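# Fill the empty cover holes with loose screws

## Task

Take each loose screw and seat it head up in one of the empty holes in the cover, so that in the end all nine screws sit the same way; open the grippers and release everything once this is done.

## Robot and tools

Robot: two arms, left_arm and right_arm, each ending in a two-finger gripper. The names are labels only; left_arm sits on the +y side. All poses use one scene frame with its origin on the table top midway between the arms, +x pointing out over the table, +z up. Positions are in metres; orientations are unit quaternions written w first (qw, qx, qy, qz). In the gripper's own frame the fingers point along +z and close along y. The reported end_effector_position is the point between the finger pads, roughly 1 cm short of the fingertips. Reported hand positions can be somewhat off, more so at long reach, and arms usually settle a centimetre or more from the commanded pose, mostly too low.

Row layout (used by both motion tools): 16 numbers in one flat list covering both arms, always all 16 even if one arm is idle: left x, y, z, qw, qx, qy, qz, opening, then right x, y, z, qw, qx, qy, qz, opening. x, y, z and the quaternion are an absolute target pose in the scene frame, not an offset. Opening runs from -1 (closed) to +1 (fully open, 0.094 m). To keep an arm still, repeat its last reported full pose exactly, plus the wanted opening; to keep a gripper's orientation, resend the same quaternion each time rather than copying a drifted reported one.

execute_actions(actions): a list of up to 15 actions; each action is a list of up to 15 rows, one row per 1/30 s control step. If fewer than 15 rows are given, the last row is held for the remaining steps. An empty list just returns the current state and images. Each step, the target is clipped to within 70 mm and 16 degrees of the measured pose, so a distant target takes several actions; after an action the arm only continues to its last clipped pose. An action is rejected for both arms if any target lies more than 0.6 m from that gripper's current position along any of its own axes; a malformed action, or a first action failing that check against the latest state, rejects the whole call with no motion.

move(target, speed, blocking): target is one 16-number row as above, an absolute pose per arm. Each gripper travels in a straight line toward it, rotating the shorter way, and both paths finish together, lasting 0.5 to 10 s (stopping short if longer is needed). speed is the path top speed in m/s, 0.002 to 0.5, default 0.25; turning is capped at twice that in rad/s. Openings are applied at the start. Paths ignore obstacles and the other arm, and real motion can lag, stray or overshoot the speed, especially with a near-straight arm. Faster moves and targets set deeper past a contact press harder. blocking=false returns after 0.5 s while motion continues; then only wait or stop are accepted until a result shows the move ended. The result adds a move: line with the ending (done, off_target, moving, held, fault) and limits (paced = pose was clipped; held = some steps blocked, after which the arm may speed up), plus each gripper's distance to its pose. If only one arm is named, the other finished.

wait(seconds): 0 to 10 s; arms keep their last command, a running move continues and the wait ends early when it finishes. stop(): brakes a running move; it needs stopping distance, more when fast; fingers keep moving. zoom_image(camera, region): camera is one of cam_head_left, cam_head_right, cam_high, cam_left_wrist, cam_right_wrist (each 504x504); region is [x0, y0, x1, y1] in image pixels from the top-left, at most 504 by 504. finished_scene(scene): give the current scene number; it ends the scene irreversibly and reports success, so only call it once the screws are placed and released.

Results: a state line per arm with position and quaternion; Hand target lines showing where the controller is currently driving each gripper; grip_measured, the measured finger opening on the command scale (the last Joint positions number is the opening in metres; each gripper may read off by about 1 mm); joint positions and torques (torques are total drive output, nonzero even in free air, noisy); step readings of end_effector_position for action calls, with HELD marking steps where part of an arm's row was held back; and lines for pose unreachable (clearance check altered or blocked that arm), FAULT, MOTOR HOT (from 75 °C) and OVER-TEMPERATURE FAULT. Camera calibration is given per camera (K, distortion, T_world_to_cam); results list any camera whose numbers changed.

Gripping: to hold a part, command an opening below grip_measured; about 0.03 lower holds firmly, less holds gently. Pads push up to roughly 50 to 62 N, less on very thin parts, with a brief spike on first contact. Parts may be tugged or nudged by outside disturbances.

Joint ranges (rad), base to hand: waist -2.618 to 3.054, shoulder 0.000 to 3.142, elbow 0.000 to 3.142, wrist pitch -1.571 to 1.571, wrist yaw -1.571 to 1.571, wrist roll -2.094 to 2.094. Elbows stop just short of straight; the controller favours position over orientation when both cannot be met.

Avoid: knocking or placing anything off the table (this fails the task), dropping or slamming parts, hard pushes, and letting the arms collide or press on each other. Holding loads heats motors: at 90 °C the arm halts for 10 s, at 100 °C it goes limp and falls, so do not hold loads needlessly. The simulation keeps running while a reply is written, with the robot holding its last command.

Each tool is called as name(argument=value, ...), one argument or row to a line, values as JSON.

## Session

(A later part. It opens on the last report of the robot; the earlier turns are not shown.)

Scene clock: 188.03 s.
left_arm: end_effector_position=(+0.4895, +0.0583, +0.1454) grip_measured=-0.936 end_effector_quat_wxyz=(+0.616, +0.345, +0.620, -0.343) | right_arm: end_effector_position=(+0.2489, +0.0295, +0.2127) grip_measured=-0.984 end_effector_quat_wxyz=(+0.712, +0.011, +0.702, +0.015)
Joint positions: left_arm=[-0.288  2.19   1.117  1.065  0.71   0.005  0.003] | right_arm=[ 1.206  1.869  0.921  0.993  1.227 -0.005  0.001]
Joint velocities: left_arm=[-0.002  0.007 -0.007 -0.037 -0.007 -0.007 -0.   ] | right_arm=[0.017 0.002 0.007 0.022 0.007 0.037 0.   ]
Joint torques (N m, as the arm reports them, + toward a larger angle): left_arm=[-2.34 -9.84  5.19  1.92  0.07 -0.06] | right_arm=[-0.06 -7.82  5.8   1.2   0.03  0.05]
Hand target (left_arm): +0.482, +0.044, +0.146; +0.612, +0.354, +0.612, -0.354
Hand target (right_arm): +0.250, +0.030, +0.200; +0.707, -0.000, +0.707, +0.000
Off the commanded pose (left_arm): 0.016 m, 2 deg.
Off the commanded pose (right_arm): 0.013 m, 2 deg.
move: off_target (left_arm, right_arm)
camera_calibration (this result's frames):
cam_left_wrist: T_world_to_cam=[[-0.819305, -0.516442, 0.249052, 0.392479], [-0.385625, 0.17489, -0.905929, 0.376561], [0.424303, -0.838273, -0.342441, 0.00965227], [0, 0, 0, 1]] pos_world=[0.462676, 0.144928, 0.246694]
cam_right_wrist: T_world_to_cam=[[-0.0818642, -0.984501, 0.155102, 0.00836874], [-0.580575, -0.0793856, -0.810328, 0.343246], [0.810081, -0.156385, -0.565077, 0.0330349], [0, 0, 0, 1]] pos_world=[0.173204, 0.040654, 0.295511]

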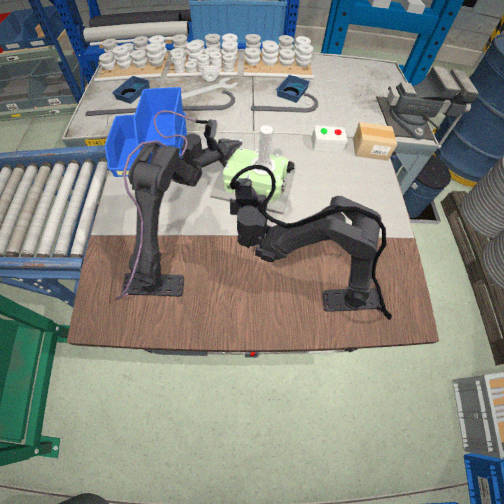

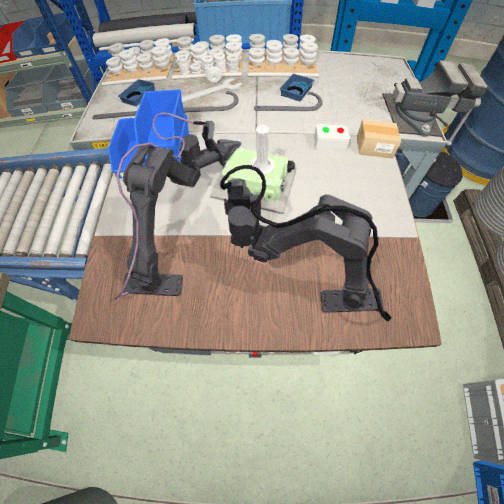

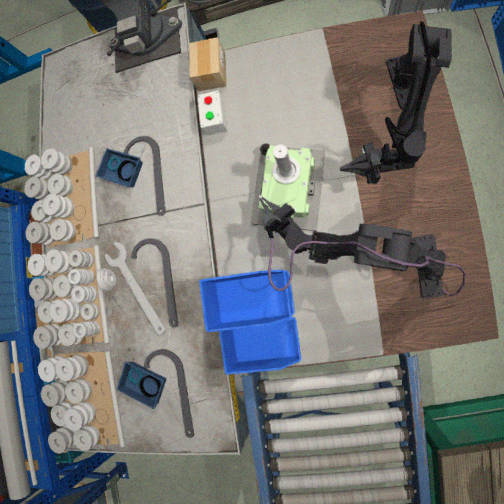

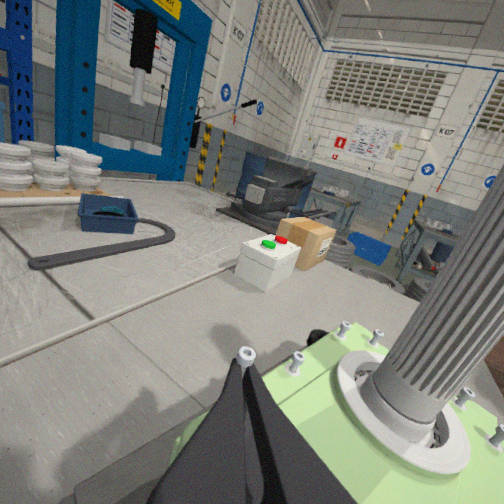

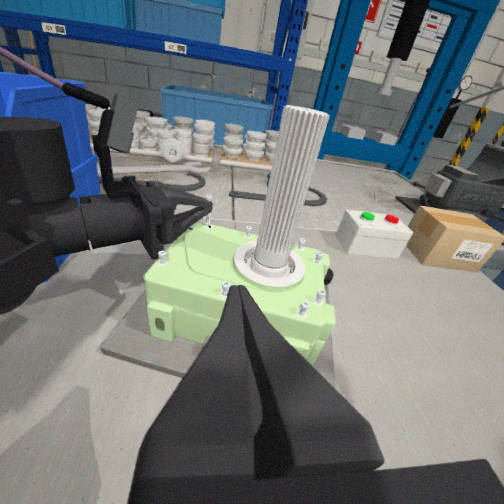

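move(
  target=[0.49,0.058,0.175,0.521,0.478,0.521,-0.478,-1, 0.25,0.03,0.2,0.707,0,0.707,0,-1],
  speed=0.1,
)

move(
  target=[0.49,0.058,0.148,0.521,0.478,0.521,-0.478,-1, 0.25,0.03,0.2,0.707,0,0.707,0,-1],
  speed=0.04,
)

zoom_image(
  camera="cam_right_wrist",
  region=[160,180,260,260],
)

Scene clock: 190.97 s.
left_arm: end_effector_position=(+0.4852, +0.0532, +0.1718) grip_measured=-0.936 end_effector_quat_wxyz=(+0.523, +0.478, +0.521, -0.476) | right_arm: end_effector_position=(+0.2489, +0.0295, +0.2127) grip_measured=-0.984 end_effector_quat_wxyz=(+0.712, +0.011, +0.702, +0.015)
Joint positions: left_arm=[-0.2    2.318  1.487  0.83   1.263  0.003  0.003] | right_arm=[ 1.206  1.869  0.921  0.993  1.227 -0.005  0.001]
Joint velocities: left_arm=[ 0.007  0.027  0.017 -0.037 -0.037 -0.081 -0.   ] | right_arm=[-0.007  0.012 -0.007  0.007 -0.066  0.007  0.001]
Joint torques (N m, as the arm reports them, + toward a larger angle): left_arm=[  0.97 -10.91   7.46   1.32   0.15  -0.07] | right_arm=[-0.06 -7.83  5.8   1.21  0.04  0.05]
Hand target (left_arm): +0.490, +0.057, +0.175; +0.521, +0.478, +0.521, -0.478
Hand target (right_arm): +0.250, +0.030, +0.200; +0.707, -0.000, +0.707, +0.000
Off the commanded pose (left_arm): 0.007 m, 0 deg.
Off the commanded pose (right_arm): 0.013 m, 2 deg.
move: off_target (right_arm)
camera_calibration (this result's frames):
cam_left_wrist: T_world_to_cam=[[-0.964773, -0.0928487, 0.246155, 0.428399], [-0.263045, 0.324296, -0.908647, 0.332739], [0.00453978, -0.941388, -0.337295, 0.224472], [0, 0, 0, 1]] pos_world=[0.499814, 0.143185, 0.272603]
cam_right_wrist: T_world_to_cam=[[-0.0818642, -0.984501, 0.155102, 0.00836874], [-0.580575, -0.0793856, -0.810328, 0.343246], [0.810081, -0.156385, -0.565077, 0.0330349], [0, 0, 0, 1]] pos_world=[0.173204, 0.040654, 0.295511]

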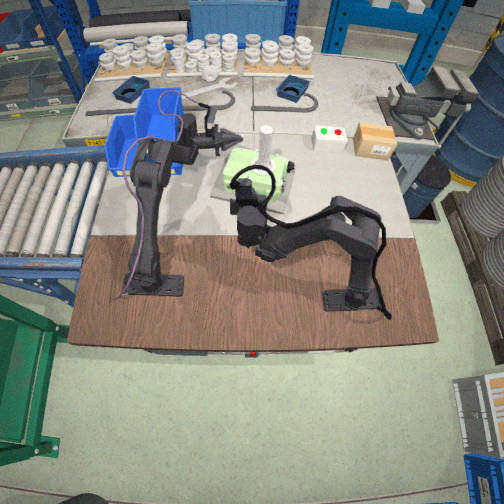

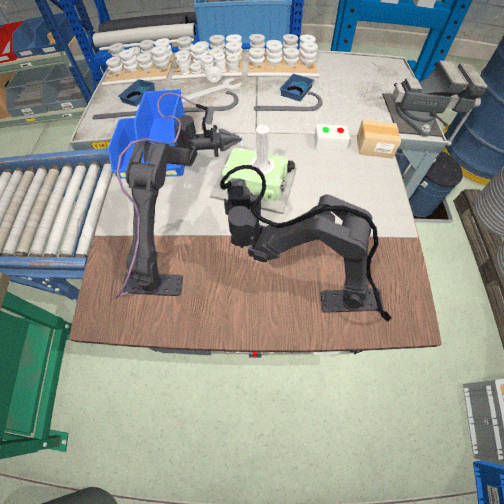

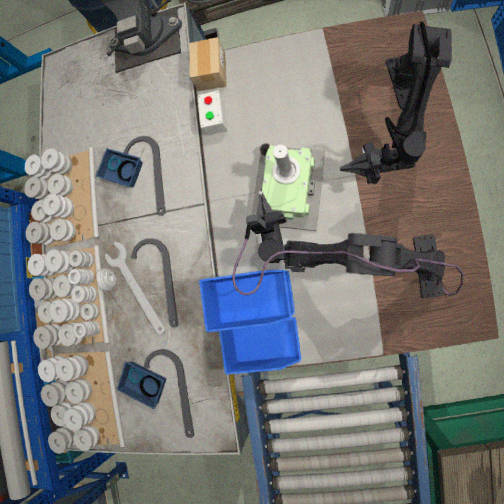

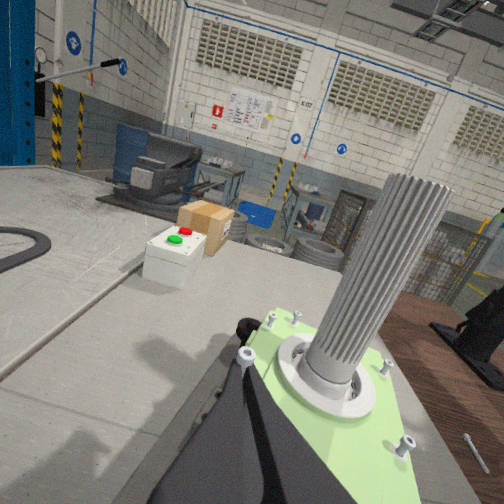

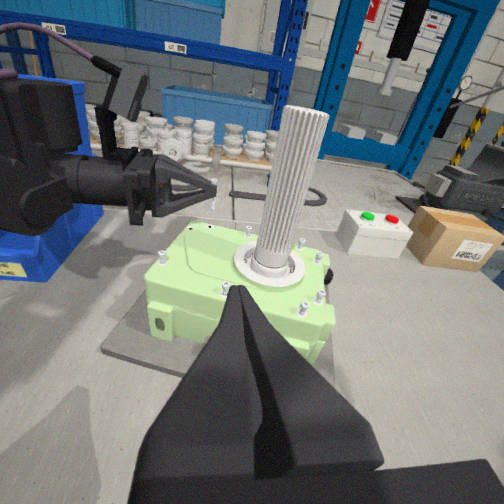

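Scene clock: 191.90 s.
left_arm: end_effector_position=(+0.4870, +0.0526, +0.1457) grip_measured=-0.936 end_effector_quat_wxyz=(+0.515, +0.475, +0.527, -0.481) | right_arm: end_effector_position=(+0.2489, +0.0295, +0.2127) grip_measured=-0.984 end_effector_quat_wxyz=(+0.712, +0.011, +0.702, +0.015)
Joint positions: left_arm=[-0.2    2.377  1.487  0.868  1.266  0.003  0.003] | right_arm=[ 1.206  1.869  0.921  0.993  1.227 -0.005  0.001]
Joint velocities: left_arm=[-0.012 -0.007 -0.007  0.066 -0.007  0.11   0.   ] | right_arm=[ 0.017 -0.007 -0.017 -0.051 -0.051 -0.095 -0.   ]
Joint torques (N m, as the arm reports them, + toward a larger angle): left_arm=[  1.07 -11.21   6.03   1.56   0.16  -0.02] | right_arm=[-0.05 -7.84  5.78  1.22  0.03  0.05]
Hand target (left_arm): +0.490, +0.058, +0.148; +0.521, +0.478, +0.521, -0.478
Hand target (right_arm): +0.250, +0.030, +0.200; +0.707, -0.000, +0.707, +0.000
Off the commanded pose (left_arm): 0.007 m, 1 deg.
Off the commanded pose (right_arm): 0.013 m, 2 deg.
move: off_target (right_arm)
camera_calibration (this result's frames):
cam_left_wrist: T_world_to_cam=[[-0.959647, -0.0907392, 0.266164, 0.430962], [-0.281144, 0.329448, -0.901344, 0.317199], [-0.00589994, -0.939803, -0.341665, 0.220761], [0, 0, 0, 1]] pos_world=[0.504052, 0.142076, 0.246626]
cam_right_wrist: T_world_to_cam=[[-0.0818642, -0.984501, 0.155102, 0.00836874], [-0.580575, -0.0793856, -0.810328, 0.343246], [0.810081, -0.156385, -0.565077, 0.0330349], [0, 0, 0, 1]] pos_world=[0.173204, 0.040654, 0.295511]

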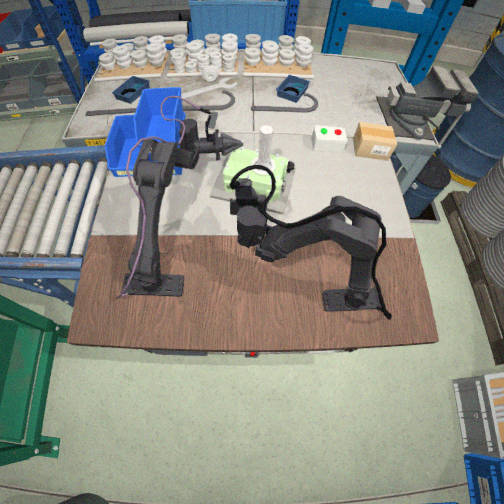

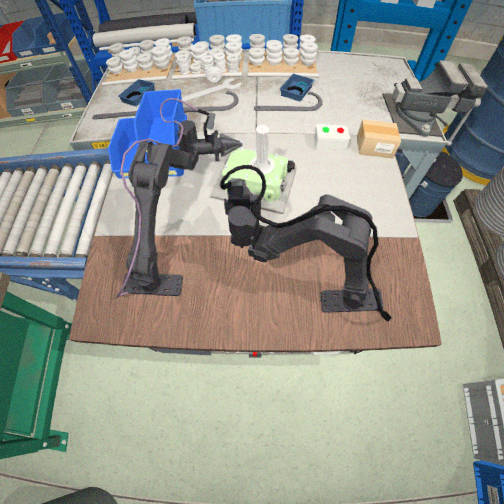

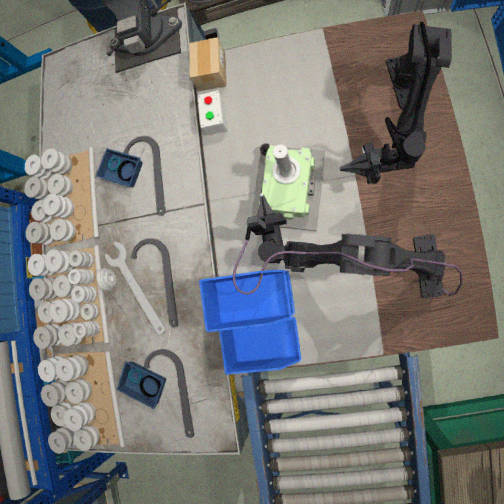

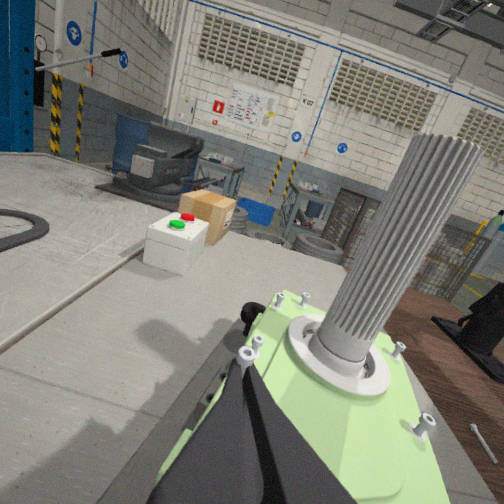

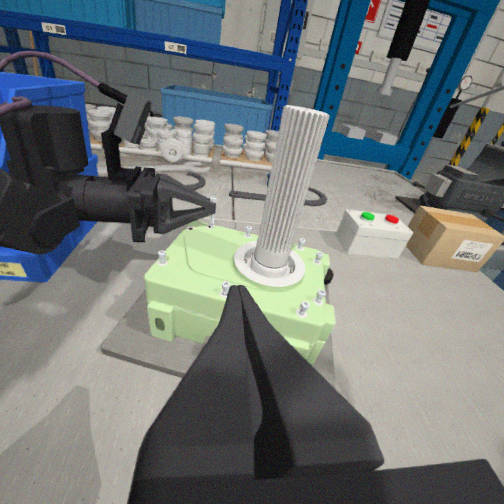

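Region (160, 180, 260, 260) of cam_right_wrist's 504x504 image, scaled by 5.040, with more detail than that image has; it fills the top 403 rows of this view, and the rest is white.

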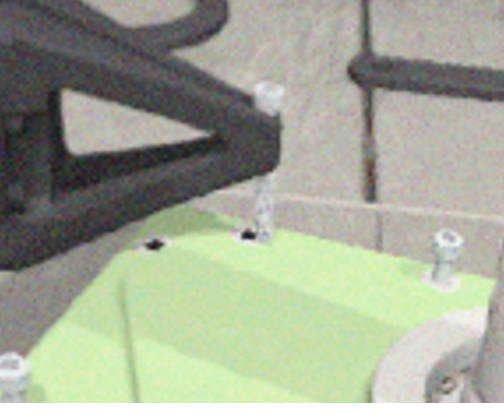

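Need +4 mm y.

move(
  target=[0.49,0.063,0.145,0.521,0.478,0.521,-0.478,-1, 0.25,0.03,0.2,0.707,0,0.707,0,-1],
  speed=0.02,
)

zoom_image(
  camera="cam_right_wrist",
  region=[160,180,260,260],
)

Scene clock: 193.23 s.
left_arm: end_effector_position=(+0.4887, +0.0584, +0.1477) grip_measured=-0.936 end_effector_quat_wxyz=(+0.521, +0.477, +0.523, -0.478) | right_arm: end_effector_position=(+0.2489, +0.0295, +0.2127) grip_measured=-0.984 end_effector_quat_wxyz=(+0.712, +0.011, +0.702, +0.015)
Joint positions: left_arm=[-0.187  2.377  1.487  0.884  1.276  0.003  0.003] | right_arm=[ 1.206  1.869  0.921  0.993  1.227 -0.005  0.001]
Joint velocities: left_arm=[-0.002  0.012 -0.012  0.007 -0.007 -0.022  0.001] | right_arm=[-0.002 -0.017  0.022 -0.037  0.037 -0.007 -0.002]
Joint torques (N m, as the arm reports them, + toward a larger angle): left_arm=[  0.9  -10.96   5.42   1.58   0.13  -0.03] | right_arm=[-0.07 -7.82  5.84  1.2   0.03  0.06]
Hand target (left_arm): +0.490, +0.063, +0.145; +0.521, +0.478, +0.521, -0.478
Hand target (right_arm): +0.250, +0.030, +0.200; +0.707, -0.000, +0.707, +0.000
Off the commanded pose (left_arm): 0.006 m, 0 deg.
Off the commanded pose (right_arm): 0.013 m, 2 deg.
move: off_target (right_arm)
camera_calibration (this result's frames):
cam_left_wrist: T_world_to_cam=[[-0.963391, -0.0920531, 0.251803, 0.436588], [-0.268098, 0.325721, -0.906658, 0.312144], [0.00144303, -0.940974, -0.338476, 0.222878], [0, 0, 0, 1]] pos_world=[0.503968, 0.148239, 0.248512]
cam_right_wrist: T_world_to_cam=[[-0.0818642, -0.984501, 0.155102, 0.00836874], [-0.580575, -0.0793856, -0.810328, 0.343246], [0.810081, -0.156385, -0.565077, 0.0330349], [0, 0, 0, 1]] pos_world=[0.173204, 0.040654, 0.295511]

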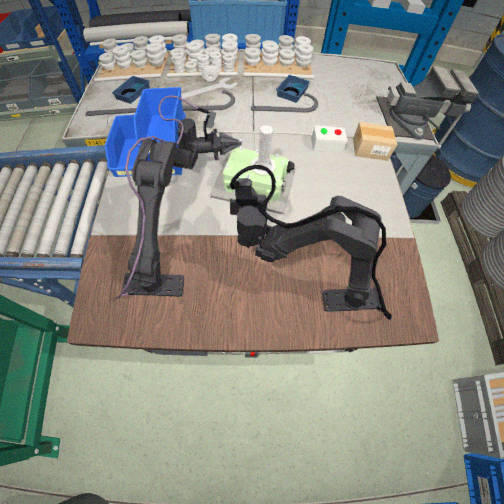

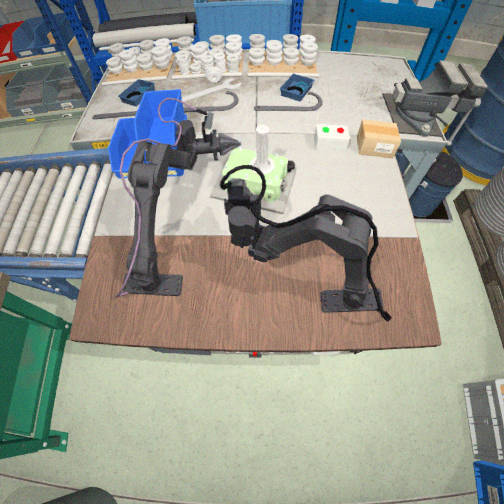

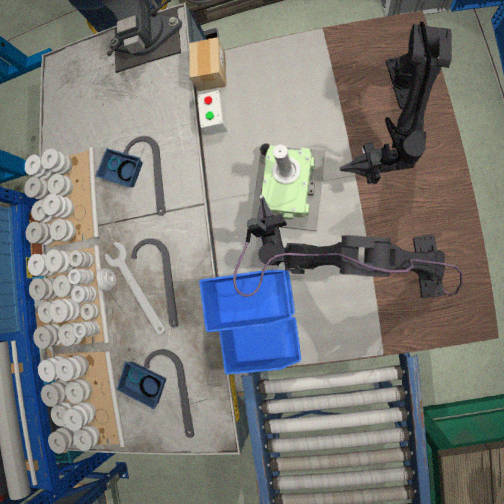

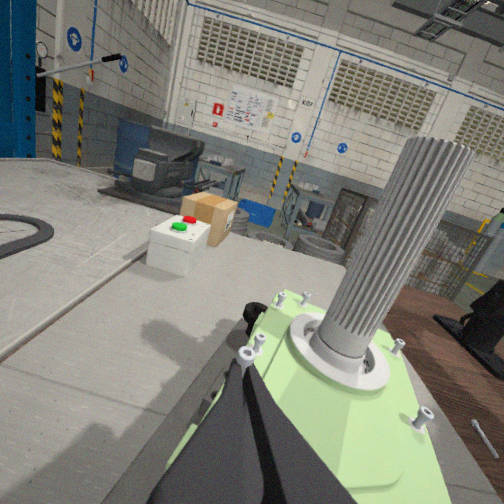

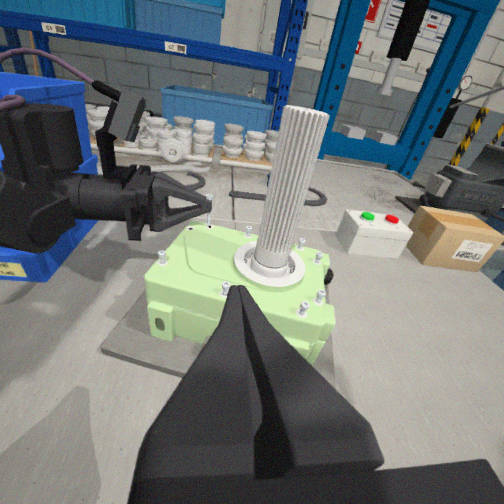

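Region (160, 180, 260, 260) of cam_right_wrist's 504x504 image, scaled by 5.040, with more detail than that image has; it fills the top 403 rows of this view, and the rest is white.

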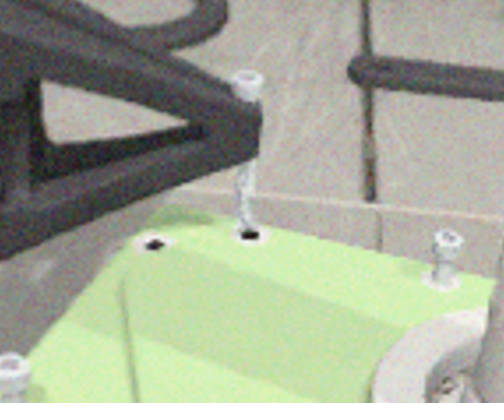

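move(
  target=[0.489,0.059,0.125,0.521,0.478,0.521,-0.478,-1, 0.25,0.03,0.2,0.707,0,0.707,0,-1],
  speed=0.02,
)

zoom_image(
  camera="cam_right_wrist",
  region=[160,180,260,260],
)

Scene clock: 194.73 s.
left_arm: end_effector_position=(+0.4879, +0.0581, +0.1431) grip_measured=-0.936 end_effector_quat_wxyz=(+0.536, +0.489, +0.503, -0.469) | right_arm: end_effector_position=(+0.2489, +0.0295, +0.2127) grip_measured=-0.984 end_effector_quat_wxyz=(+0.712, +0.011, +0.702, +0.015)
Joint positions: left_arm=[-0.187  2.407  1.487  0.973  1.284  0.003  0.003] | right_arm=[ 1.206  1.869  0.921  0.993  1.227 -0.005  0.001]
Joint velocities: left_arm=[-0.007 -0.007 -0.012 -0.007 -0.037  0.022  0.   ] | right_arm=[-0.002  0.012  0.007 -0.007 -0.037  0.022  0.001]
Joint torques (N m, as the arm reports them, + toward a larger angle): left_arm=[ 0.15 -9.75  4.64  1.21 -0.1  -0.05] | right_arm=[-0.05 -7.82  5.82  1.21  0.04  0.05]
Hand target (left_arm): +0.489, +0.059, +0.125; +0.521, +0.478, +0.521, -0.478
Hand target (right_arm): +0.250, +0.030, +0.200; +0.707, -0.000, +0.707, +0.000
Off the commanded pose (left_arm): 0.018 m, 3 deg.
Off the commanded pose (right_arm): 0.013 m, 2 deg.
move: off_target (left_arm, right_arm)
camera_calibration (this result's frames):
cam_left_wrist: T_world_to_cam=[[-0.976971, -0.0819954, 0.196988, 0.450828], [-0.21295, 0.316727, -0.924303, 0.284022], [0.0133972, -0.944966, -0.326894, 0.213863], [0, 0, 0, 1]] pos_world=[0.498063, 0.149102, 0.243625]
cam_right_wrist: T_world_to_cam=[[-0.0818642, -0.984501, 0.155102, 0.00836874], [-0.580575, -0.0793856, -0.810328, 0.343246], [0.810081, -0.156385, -0.565077, 0.0330349], [0, 0, 0, 1]] pos_world=[0.173204, 0.040654, 0.295511]

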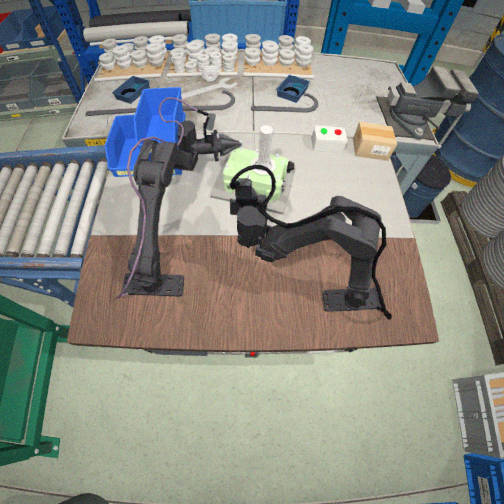

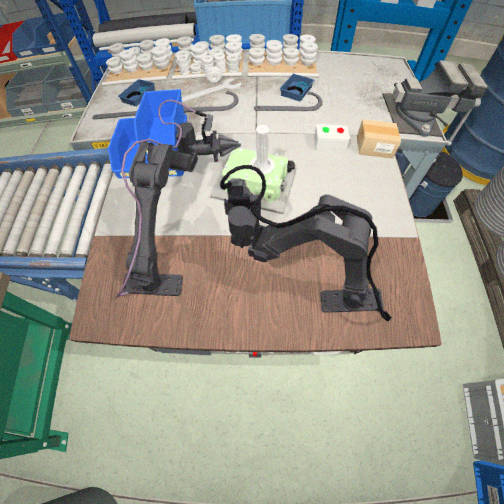

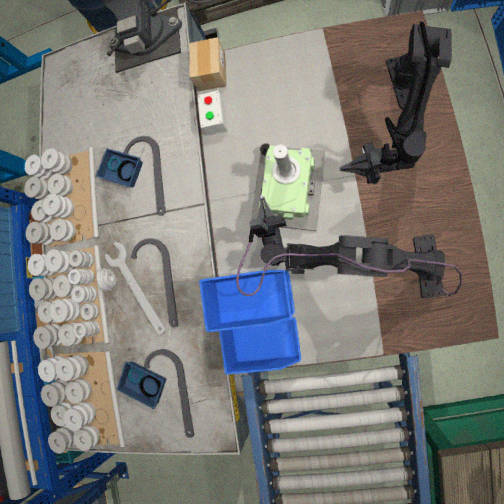

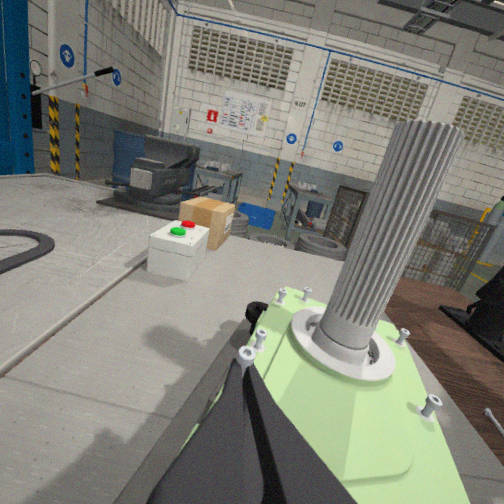

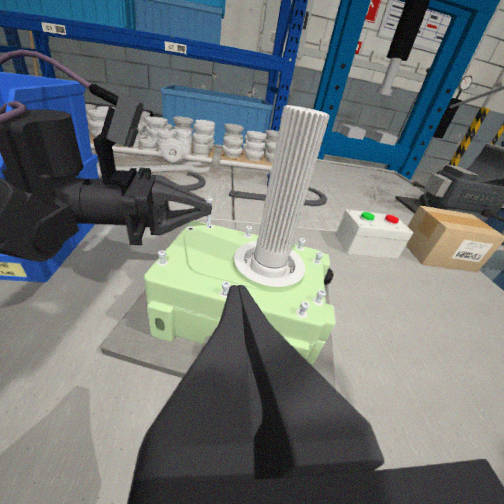

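Region (160, 180, 260, 260) of cam_right_wrist's 504x504 image, scaled by 5.040, with more detail than that image has; it fills the top 403 rows of this view, and the rest is white.

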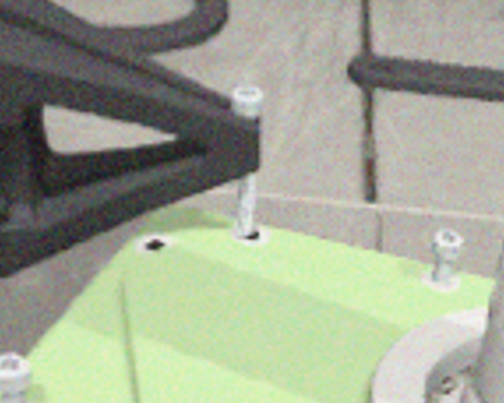

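Nearly; nudge −y under contact.

move(
  target=[0.488,0.050,0.13,0.521,0.478,0.521,-0.478,-1, 0.25,0.03,0.2,0.707,0,0.707,0,-1],
  speed=0.01,
)

zoom_image(
  camera="cam_right_wrist",
  region=[160,180,260,260],
)

Scene clock: 197.83 s.
left_arm: end_effector_position=(+0.4879, +0.0581, +0.1433) grip_measured=-0.936 end_effector_quat_wxyz=(+0.537, +0.490, +0.502, -0.468) | right_arm: end_effector_position=(+0.2489, +0.0295, +0.2127) grip_measured=-0.984 end_effector_quat_wxyz=(+0.712, +0.011, +0.702, +0.015)
Joint positions: left_arm=[-0.187  2.408  1.487  0.976  1.284  0.003  0.003] | right_arm=[ 1.206  1.869  0.921  0.993  1.227 -0.005  0.001]
Joint velocities: left_arm=[-0.002 -0.022 -0.002  0.007  0.007  0.022 -0.   ] | right_arm=[-0.007  0.002 -0.007  0.051  0.007 -0.11   0.   ]
Joint torques (N m, as the arm reports them, + toward a larger angle): left_arm=[ -1.43 -10.45   5.     1.06  -0.29  -0.06] | right_arm=[-0.07 -7.84  5.81  1.21  0.03  0.05]
Hand target (left_arm): +0.487, +0.050, +0.130; +0.521, +0.478, +0.521, -0.478
Hand target (right_arm): +0.250, +0.030, +0.200; +0.707, -0.000, +0.707, +0.000
Off the commanded pose (left_arm): 0.016 m, 3 deg.
Off the commanded pose (right_arm): 0.013 m, 2 deg.
move: off_target (left_arm, right_arm)
camera_calibration (this result's frames):
cam_left_wrist: T_world_to_cam=[[-0.977555, -0.0818735, 0.194119, 0.451463], [-0.210188, 0.316151, -0.925132, 0.283025], [0.0143729, -0.945169, -0.326264, 0.213383], [0, 0, 0, 1]] pos_world=[0.497751, 0.149167, 0.243817]
cam_right_wrist: T_world_to_cam=[[-0.0818642, -0.984501, 0.155102, 0.00836874], [-0.580575, -0.0793856, -0.810328, 0.343246], [0.810081, -0.156385, -0.565077, 0.0330349], [0, 0, 0, 1]] pos_world=[0.173204, 0.040654, 0.295511]

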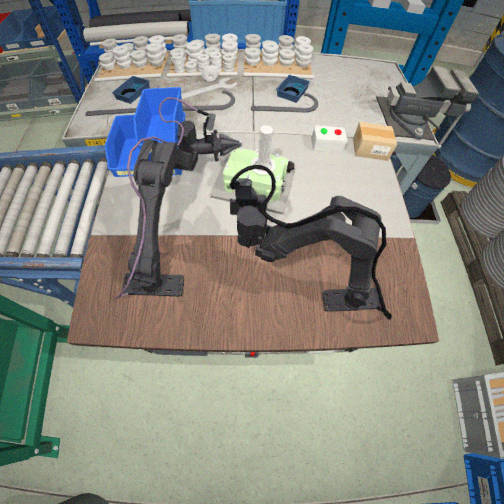

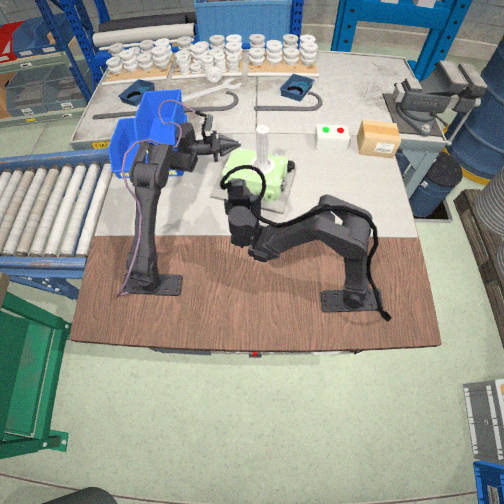

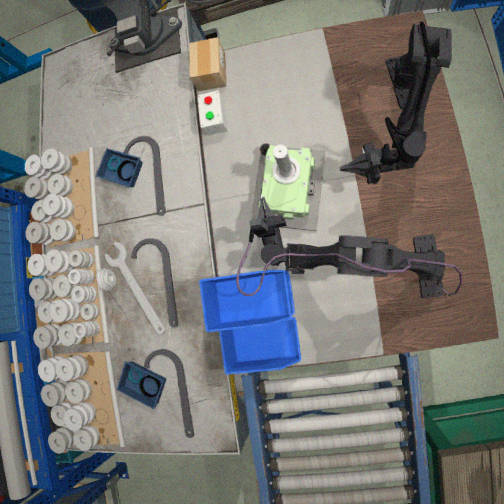

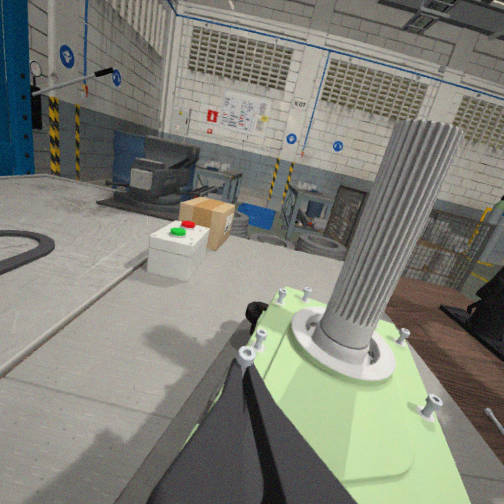

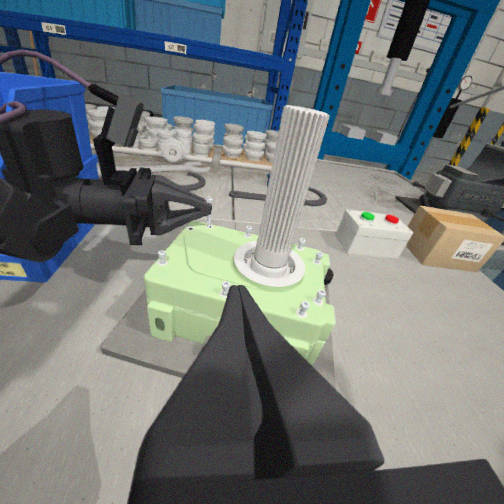

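Region (160, 180, 260, 260) of cam_right_wrist's 504x504 image, scaled by 5.040, with more detail than that image has; it fills the top 403 rows of this view, and the rest is white.

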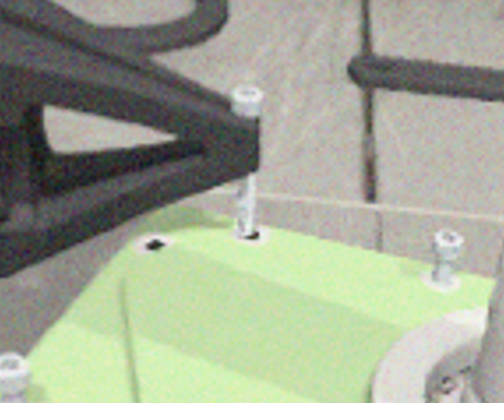

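move(
  target=[0.488,0.047,0.138,0.521,0.478,0.521,-0.478,-1, 0.25,0.03,0.2,0.707,0,0.707,0,-1],
  speed=0.01,
)

zoom_image(
  camera="cam_right_wrist",
  region=[160,180,260,260],
)

Scene clock: 201.03 s.
left_arm: end_effector_position=(+0.4894, +0.0557, +0.1384) grip_measured=-0.936 end_effector_quat_wxyz=(+0.528, +0.480, +0.517, -0.473) | right_arm: end_effector_position=(+0.2489, +0.0295, +0.2127) grip_measured=-0.984 end_effector_quat_wxyz=(+0.712, +0.011, +0.702, +0.015)
Joint positions: left_arm=[-0.193  2.408  1.487  0.935  1.268  0.003  0.003] | right_arm=[ 1.206  1.869  0.921  0.993  1.227 -0.005  0.001]
Joint velocities: left_arm=[-0.007  0.002 -0.017  0.037  0.066  0.007  0.   ] | right_arm=[-0.017 -0.032  0.007 -0.037 -0.037  0.066  0.   ]
Joint torques (N m, as the arm reports them, + toward a larger angle): left_arm=[ -1.53 -11.71   5.63   1.26  -0.17  -0.05] | right_arm=[-0.07 -7.84  5.82  1.21  0.03  0.05]
Hand target (left_arm): +0.488, +0.047, +0.138; +0.521, +0.478, +0.521, -0.478
Hand target (right_arm): +0.250, +0.030, +0.200; +0.707, -0.000, +0.707, +0.000
Off the commanded pose (left_arm): 0.009 m, 1 deg.
Off the commanded pose (right_arm): 0.013 m, 2 deg.
move: off_target (right_arm)
camera_calibration (this result's frames):
cam_left_wrist: T_world_to_cam=[[-0.967988, -0.0939612, 0.232745, 0.444366], [-0.250751, 0.321026, -0.913273, 0.297473], [0.0110951, -0.942398, -0.33431, 0.212054], [0, 0, 0, 1]] pos_world=[0.502379, 0.146096, 0.239142]
cam_right_wrist: T_world_to_cam=[[-0.0818642, -0.984501, 0.155102, 0.00836874], [-0.580575, -0.0793856, -0.810328, 0.343246], [0.810081, -0.156385, -0.565077, 0.0330349], [0, 0, 0, 1]] pos_world=[0.173204, 0.040654, 0.295511]

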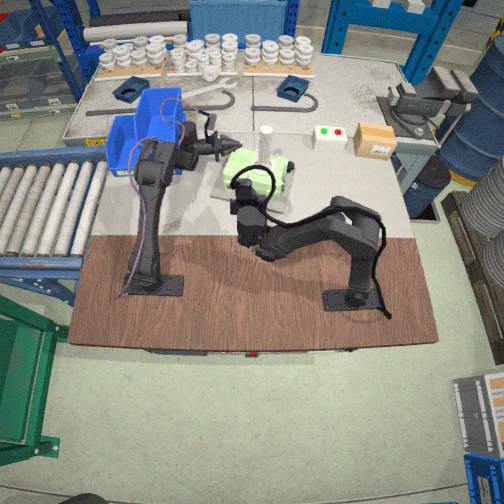

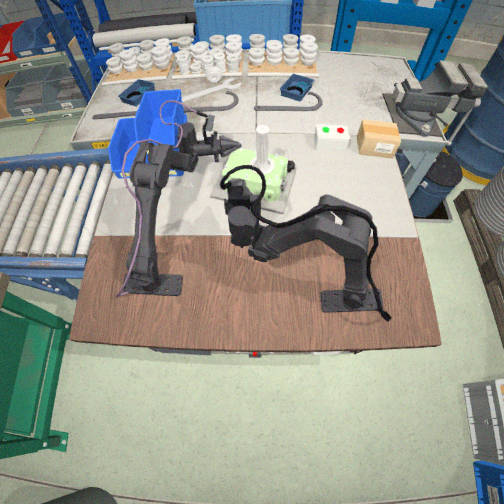

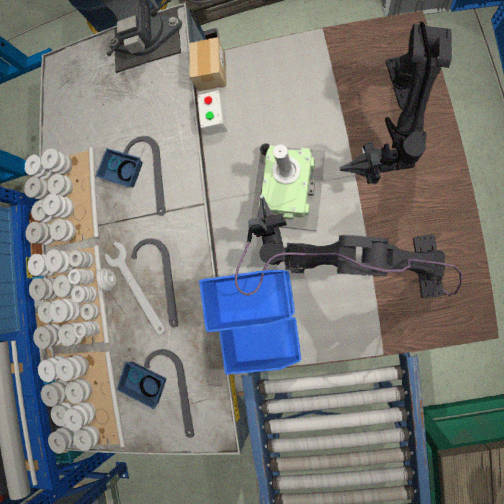

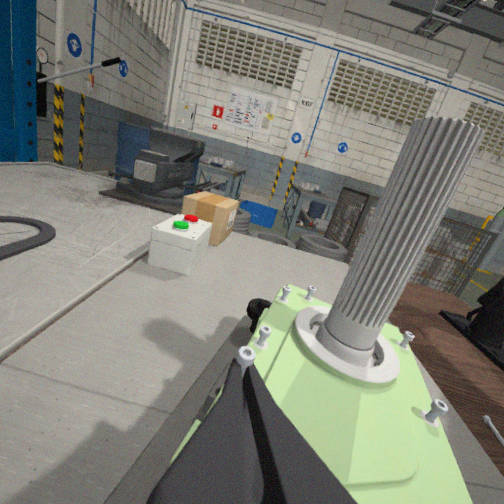

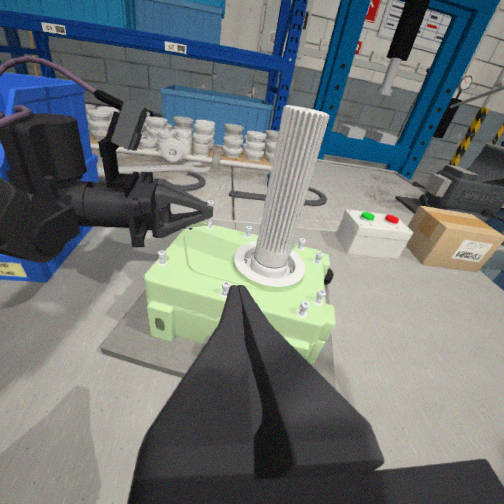

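Region (160, 180, 260, 260) of cam_right_wrist's 504x504 image, scaled by 5.040, with more detail than that image has; it fills the top 403 rows of this view, and the rest is white.

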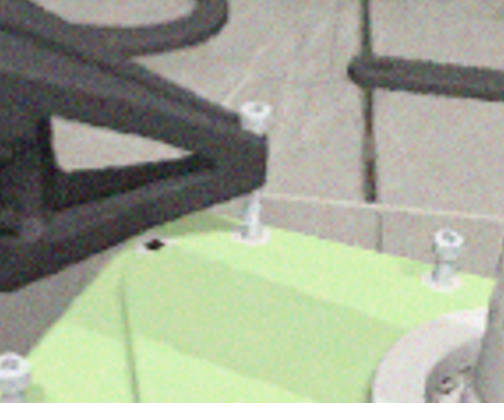

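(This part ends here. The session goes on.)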